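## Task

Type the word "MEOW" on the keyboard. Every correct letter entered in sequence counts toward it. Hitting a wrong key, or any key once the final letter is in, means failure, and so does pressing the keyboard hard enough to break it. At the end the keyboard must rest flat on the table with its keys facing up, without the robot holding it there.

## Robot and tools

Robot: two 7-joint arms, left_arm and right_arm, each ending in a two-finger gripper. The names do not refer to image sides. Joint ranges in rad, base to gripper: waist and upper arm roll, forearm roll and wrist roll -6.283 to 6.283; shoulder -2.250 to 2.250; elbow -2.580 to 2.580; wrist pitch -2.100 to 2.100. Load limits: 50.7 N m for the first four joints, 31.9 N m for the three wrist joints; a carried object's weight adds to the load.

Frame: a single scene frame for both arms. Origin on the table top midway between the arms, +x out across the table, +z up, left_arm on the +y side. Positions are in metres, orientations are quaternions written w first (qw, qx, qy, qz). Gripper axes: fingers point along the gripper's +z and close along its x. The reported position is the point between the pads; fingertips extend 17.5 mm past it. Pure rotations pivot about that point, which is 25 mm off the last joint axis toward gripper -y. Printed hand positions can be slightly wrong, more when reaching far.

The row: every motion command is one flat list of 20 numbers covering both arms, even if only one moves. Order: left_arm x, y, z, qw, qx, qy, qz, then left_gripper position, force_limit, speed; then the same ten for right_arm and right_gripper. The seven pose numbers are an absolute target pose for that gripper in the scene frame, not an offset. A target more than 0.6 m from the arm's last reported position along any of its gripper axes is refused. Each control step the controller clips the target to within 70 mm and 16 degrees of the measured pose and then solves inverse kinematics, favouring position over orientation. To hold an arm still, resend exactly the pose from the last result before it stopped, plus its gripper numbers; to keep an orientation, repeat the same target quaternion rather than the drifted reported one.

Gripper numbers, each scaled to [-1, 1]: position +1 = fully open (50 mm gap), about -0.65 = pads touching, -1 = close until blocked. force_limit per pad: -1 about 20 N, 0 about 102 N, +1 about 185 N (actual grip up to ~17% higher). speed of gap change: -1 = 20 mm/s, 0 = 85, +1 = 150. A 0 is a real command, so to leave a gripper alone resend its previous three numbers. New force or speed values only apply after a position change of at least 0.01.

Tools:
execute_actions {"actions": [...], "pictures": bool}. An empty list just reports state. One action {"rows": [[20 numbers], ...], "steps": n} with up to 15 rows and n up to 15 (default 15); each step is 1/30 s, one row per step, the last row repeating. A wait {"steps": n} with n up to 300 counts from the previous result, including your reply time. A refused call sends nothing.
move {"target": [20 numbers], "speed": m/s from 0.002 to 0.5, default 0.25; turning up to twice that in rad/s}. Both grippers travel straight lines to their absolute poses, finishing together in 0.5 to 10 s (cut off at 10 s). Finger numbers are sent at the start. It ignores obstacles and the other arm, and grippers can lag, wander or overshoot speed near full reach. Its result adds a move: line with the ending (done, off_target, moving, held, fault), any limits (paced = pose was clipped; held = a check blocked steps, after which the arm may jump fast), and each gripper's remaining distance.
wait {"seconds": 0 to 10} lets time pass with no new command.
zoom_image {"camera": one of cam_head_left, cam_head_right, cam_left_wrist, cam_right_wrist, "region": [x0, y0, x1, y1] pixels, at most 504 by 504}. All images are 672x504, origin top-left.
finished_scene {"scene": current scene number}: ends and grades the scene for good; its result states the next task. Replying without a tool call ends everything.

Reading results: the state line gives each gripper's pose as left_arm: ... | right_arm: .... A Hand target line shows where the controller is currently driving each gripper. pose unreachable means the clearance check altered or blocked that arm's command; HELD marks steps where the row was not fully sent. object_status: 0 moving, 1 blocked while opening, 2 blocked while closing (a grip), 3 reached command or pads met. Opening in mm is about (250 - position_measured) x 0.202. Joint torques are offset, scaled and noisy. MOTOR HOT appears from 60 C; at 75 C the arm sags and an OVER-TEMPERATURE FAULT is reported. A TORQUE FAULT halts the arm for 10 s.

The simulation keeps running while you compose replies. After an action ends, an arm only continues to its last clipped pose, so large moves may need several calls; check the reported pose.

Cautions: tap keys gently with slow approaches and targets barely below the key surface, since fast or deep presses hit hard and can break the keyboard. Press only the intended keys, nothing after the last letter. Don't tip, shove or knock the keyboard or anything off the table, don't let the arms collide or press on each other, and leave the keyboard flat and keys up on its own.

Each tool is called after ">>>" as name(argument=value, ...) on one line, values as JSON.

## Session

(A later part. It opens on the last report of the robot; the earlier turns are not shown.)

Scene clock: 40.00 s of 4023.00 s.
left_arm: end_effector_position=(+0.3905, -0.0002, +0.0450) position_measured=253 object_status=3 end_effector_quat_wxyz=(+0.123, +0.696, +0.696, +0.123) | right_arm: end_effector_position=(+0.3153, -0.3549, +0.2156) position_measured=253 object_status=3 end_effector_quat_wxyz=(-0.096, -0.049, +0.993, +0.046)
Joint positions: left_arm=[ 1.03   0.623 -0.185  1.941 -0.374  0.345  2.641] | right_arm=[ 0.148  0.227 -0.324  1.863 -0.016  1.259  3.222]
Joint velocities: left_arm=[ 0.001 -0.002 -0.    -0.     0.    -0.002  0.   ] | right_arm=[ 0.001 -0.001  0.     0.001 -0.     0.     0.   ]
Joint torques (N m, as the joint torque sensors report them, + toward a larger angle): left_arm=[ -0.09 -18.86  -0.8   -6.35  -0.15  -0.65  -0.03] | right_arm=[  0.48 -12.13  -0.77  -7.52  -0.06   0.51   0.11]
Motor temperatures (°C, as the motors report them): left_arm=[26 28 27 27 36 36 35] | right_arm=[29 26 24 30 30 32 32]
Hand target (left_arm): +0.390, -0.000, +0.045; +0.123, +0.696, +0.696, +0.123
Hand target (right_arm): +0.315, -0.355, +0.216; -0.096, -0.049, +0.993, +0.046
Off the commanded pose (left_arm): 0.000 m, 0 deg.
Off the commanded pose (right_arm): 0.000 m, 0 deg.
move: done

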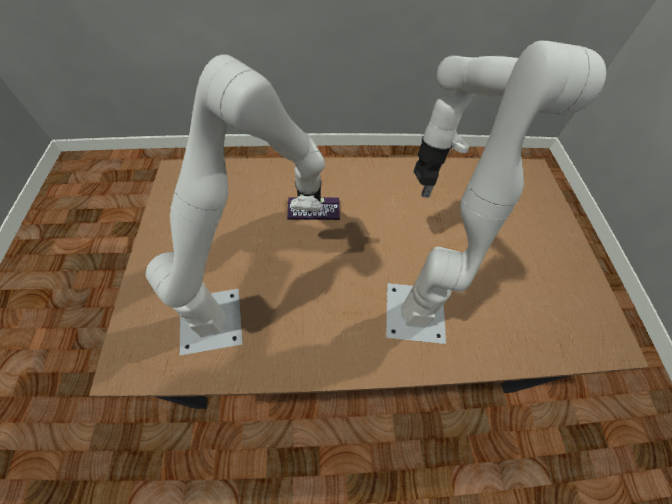

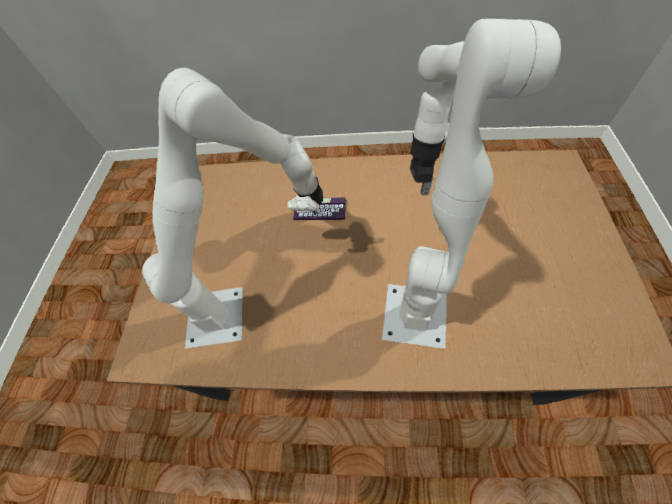

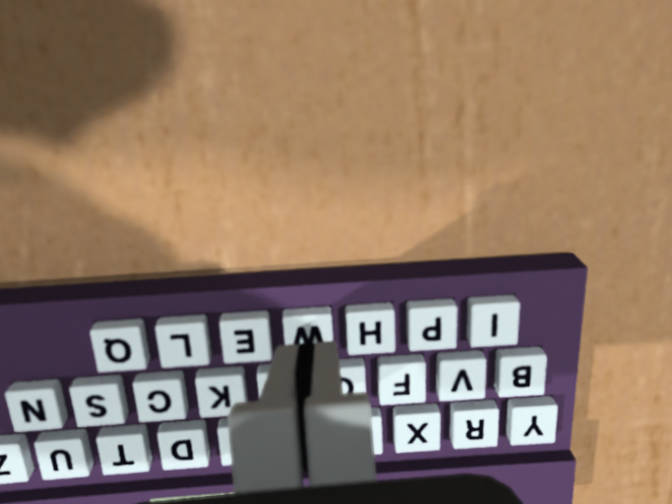

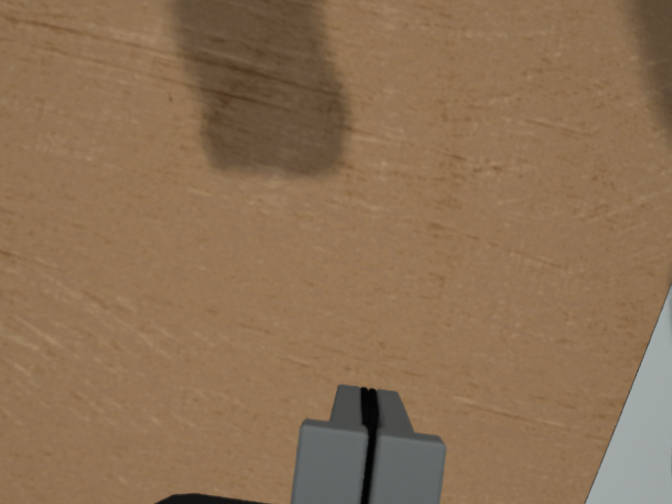

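>>> move(target=[0.3905,-0.0003,0.0343,0.123,0.696,0.696,0.123,-1,0,0,0.3153,-0.3549,0.2156,-0.096,-0.049,0.993,0.046,-1,0,0], speed=0.01)

>>> move(target=[0.3905,-0.0003,0.045,0.123,0.696,0.696,0.123,-1,0,0,0.3153,-0.3549,0.2156,-0.096,-0.049,0.993,0.046,-1,0,0], speed=0.03)

>>> move(target=[0.412,-0.043,0.06,0.123,0.696,0.696,0.123,-1,0,0,0.3153,-0.3549,0.2156,-0.096,-0.049,0.993,0.046,-1,0,0], speed=0.06)

Scene clock: 45.70 s of 4023.00 s.
left_arm: end_effector_position=(+0.3906, -0.0003, +0.0345) position_measured=253 object_status=3 end_effector_quat_wxyz=(+0.123, +0.696, +0.696, +0.123) | right_arm: end_effector_position=(+0.3153, -0.3549, +0.2156) position_measured=253 object_status=3 end_effector_quat_wxyz=(-0.096, -0.049, +0.993, +0.046)
Joint positions: left_arm=[ 1.037  0.647 -0.196  1.947 -0.378  0.315  2.651] | right_arm=[ 0.148  0.227 -0.324  1.863 -0.016  1.259  3.222]
Joint velocities: left_arm=[ 0.     0.001 -0.     0.    -0.     0.     0.001] | right_arm=[ 0.     0.     0.    -0.001 -0.    -0.     0.   ]
Joint torques (N m, as the joint torque sensors report them, + toward a larger angle): left_arm=[  0.33 -18.96  -0.74  -6.23  -0.21  -0.57   0.1 ] | right_arm=[  0.27 -12.01  -0.74  -7.2   -0.46   0.63   0.07]
Motor temperatures (°C, as the motors report them): left_arm=[26 28 27 27 36 36 35] | right_arm=[29 26 24 30 30 32 32]
Hand target (left_arm): +0.391, -0.000, +0.034; +0.123, +0.696, +0.696, +0.123
Hand target (right_arm): +0.315, -0.355, +0.216; -0.096, -0.049, +0.993, +0.046
Off the commanded pose (left_arm): 0.000 m, 0 deg.
Off the commanded pose (right_arm): 0.000 m, 0 deg.
After step 90, 1.40 s passed at rest.
move: done

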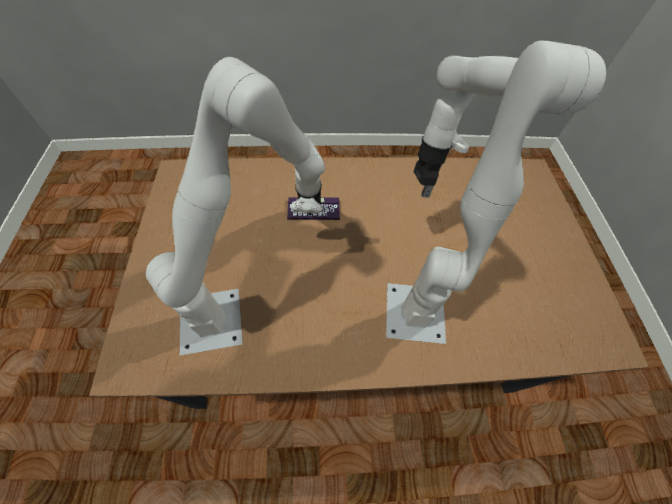

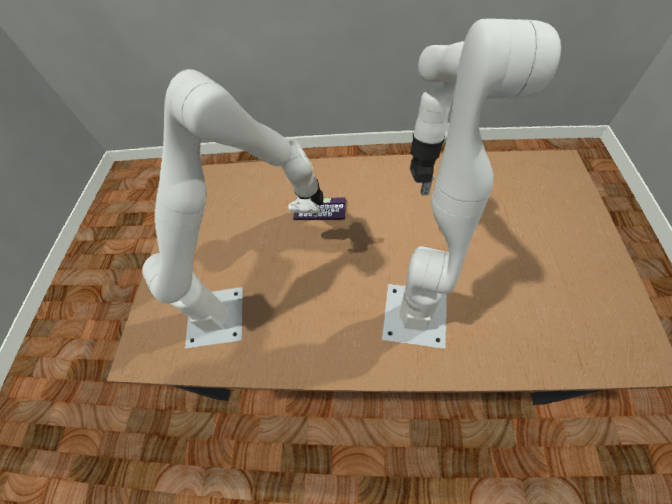

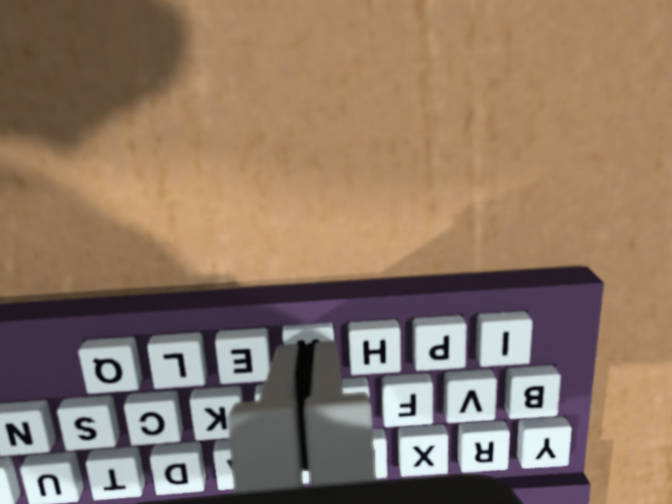

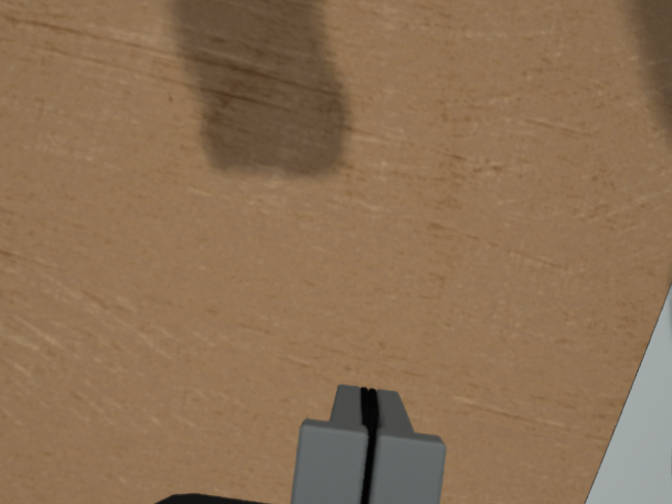

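Scene clock: 46.40 s of 4023.00 s.
left_arm: end_effector_position=(+0.3904, -0.0004, +0.0448) position_measured=253 object_status=3 end_effector_quat_wxyz=(+0.123, +0.696, +0.696, +0.123) | right_arm: end_effector_position=(+0.3153, -0.3549, +0.2156) position_measured=253 object_status=3 end_effector_quat_wxyz=(-0.096, -0.049, +0.993, +0.046)
Joint positions: left_arm=[ 1.03   0.624 -0.185  1.941 -0.374  0.344  2.641] | right_arm=[ 0.148  0.227 -0.324  1.863 -0.016  1.259  3.222]
Joint velocities: left_arm=[-0.001 -0.002  0.    -0.001 -0.     0.002 -0.   ] | right_arm=[-0.001 -0.     0.     0.     0.     0.     0.   ]
Joint torques (N m, as the joint torque sensors report them, + toward a larger angle): left_arm=[ -0.34 -19.52  -0.44  -6.46  -0.13  -0.67  -0.04] | right_arm=[  0.23 -12.13  -0.72  -7.29  -0.42   0.78   0.06]
Motor temperatures (°C, as the motors report them): left_arm=[26 28 27 27 36 36 35] | right_arm=[29 26 24 30 30 32 32]
Hand target (left_arm): +0.390, -0.000, +0.045; +0.123, +0.696, +0.696, +0.123
Hand target (right_arm): +0.315, -0.355, +0.216; -0.096, -0.049, +0.993, +0.046
Off the commanded pose (left_arm): 0.000 m, 0 deg.
Off the commanded pose (right_arm): 0.000 m, 0 deg.
move: done

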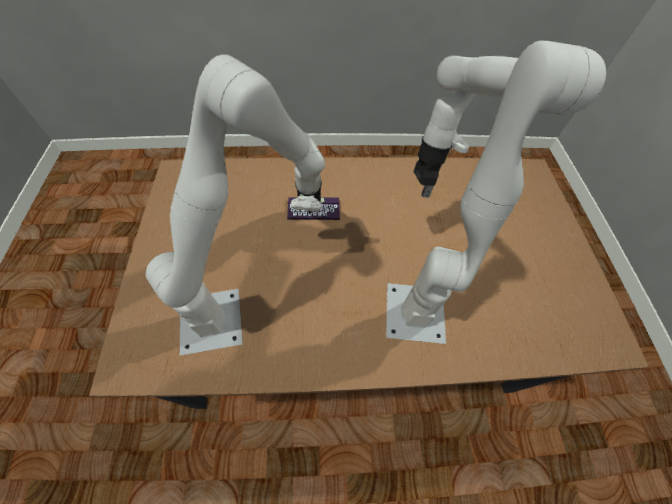

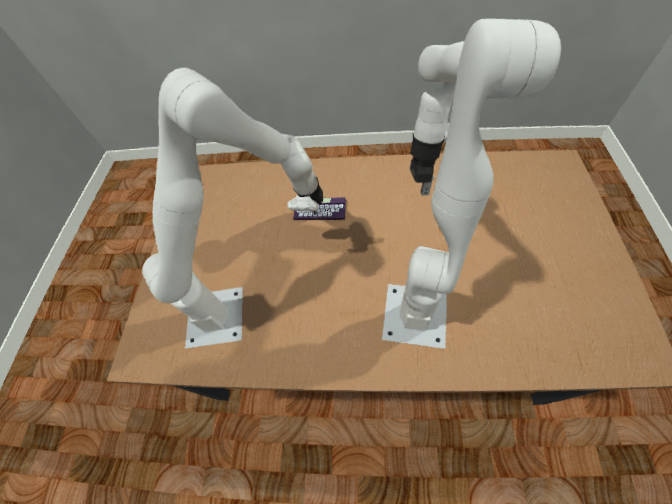

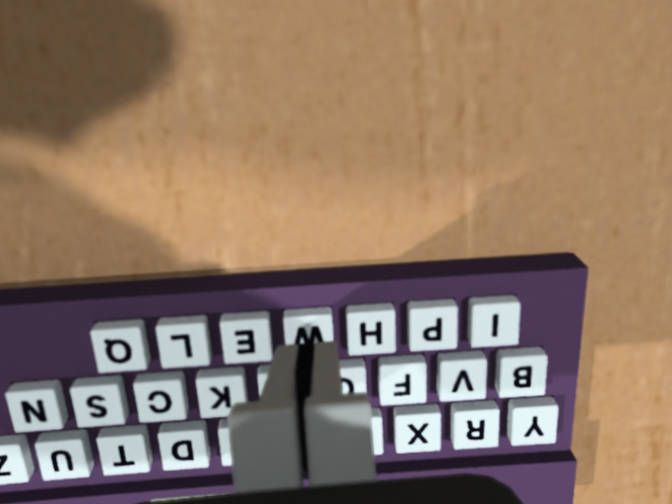

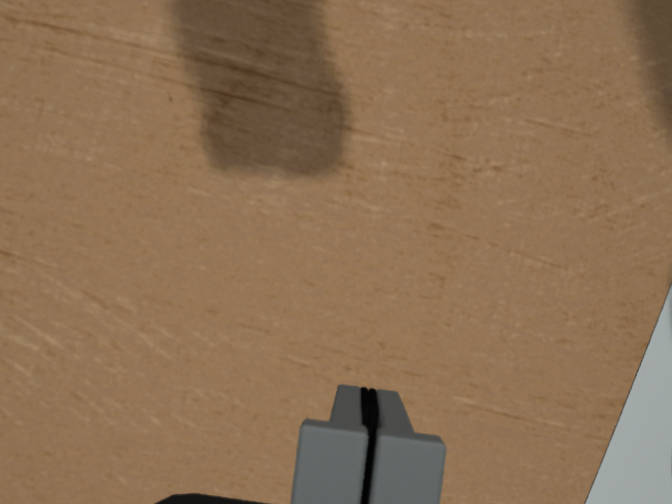

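Scene clock: 47.53 s of 4023.00 s.
left_arm: end_effector_position=(+0.4121, -0.0431, +0.0600) position_measured=253 object_status=3 end_effector_quat_wxyz=(+0.123, +0.696, +0.696, +0.123) | right_arm: end_effector_position=(+0.3153, -0.3549, +0.2156) position_measured=253 object_status=3 end_effector_quat_wxyz=(-0.096, -0.049, +0.993, +0.046)
Joint positions: left_arm=[ 1.028  0.659 -0.137  1.773 -0.343  0.483  2.626] | right_arm=[ 0.148  0.227 -0.324  1.863 -0.016  1.259  3.222]
Joint velocities: left_arm=[-0.001  0.002 -0.001 -0.002  0.     0.002 -0.001] | right_arm=[-0.001 -0.     0.     0.002  0.001  0.     0.   ]
Joint torques (N m, as the joint torque sensors report them, + toward a larger angle): left_arm=[  0.31 -20.68  -0.58  -7.33  -0.41  -0.68   0.09] | right_arm=[  0.16 -12.39  -0.7   -7.1   -0.37   0.64   0.1 ]
Motor temperatures (°C, as the motors report them): left_arm=[26 28 27 27 36 36 35] | right_arm=[29 26 24 30 30 32 32]
Hand target (left_arm): +0.412, -0.043, +0.060; +0.123, +0.696, +0.696, +0.123
Hand target (right_arm): +0.315, -0.355, +0.216; -0.096, -0.049, +0.993, +0.046
Off the commanded pose (left_arm): 0.000 m, 0 deg.
Off the commanded pose (right_arm): 0.000 m, 0 deg.
move: done

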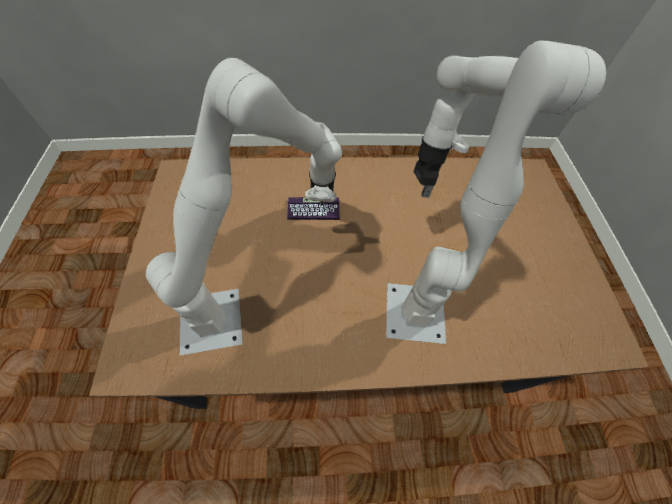

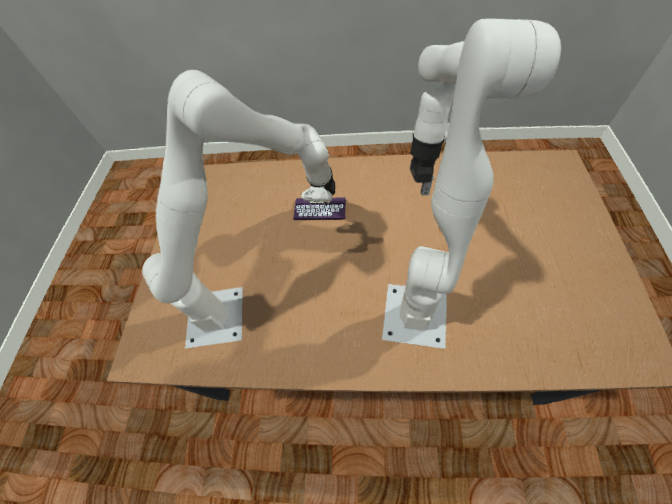

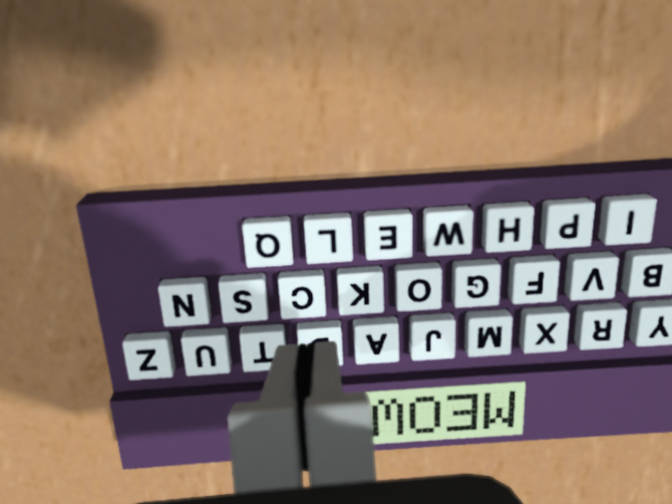

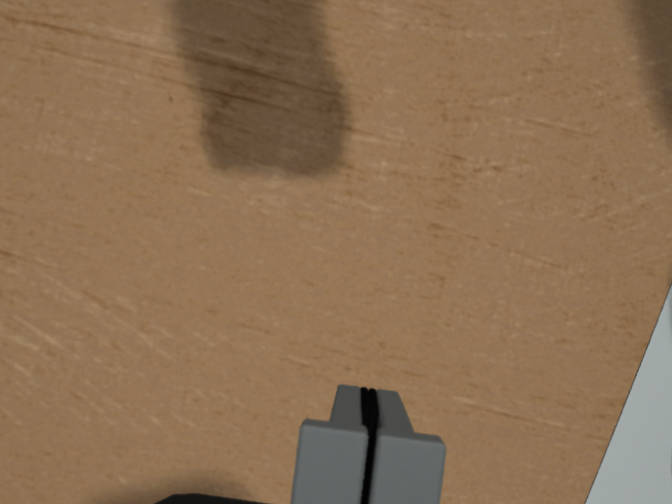

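>>> finished_scene(scene=2)

The scene is finished: the task was done.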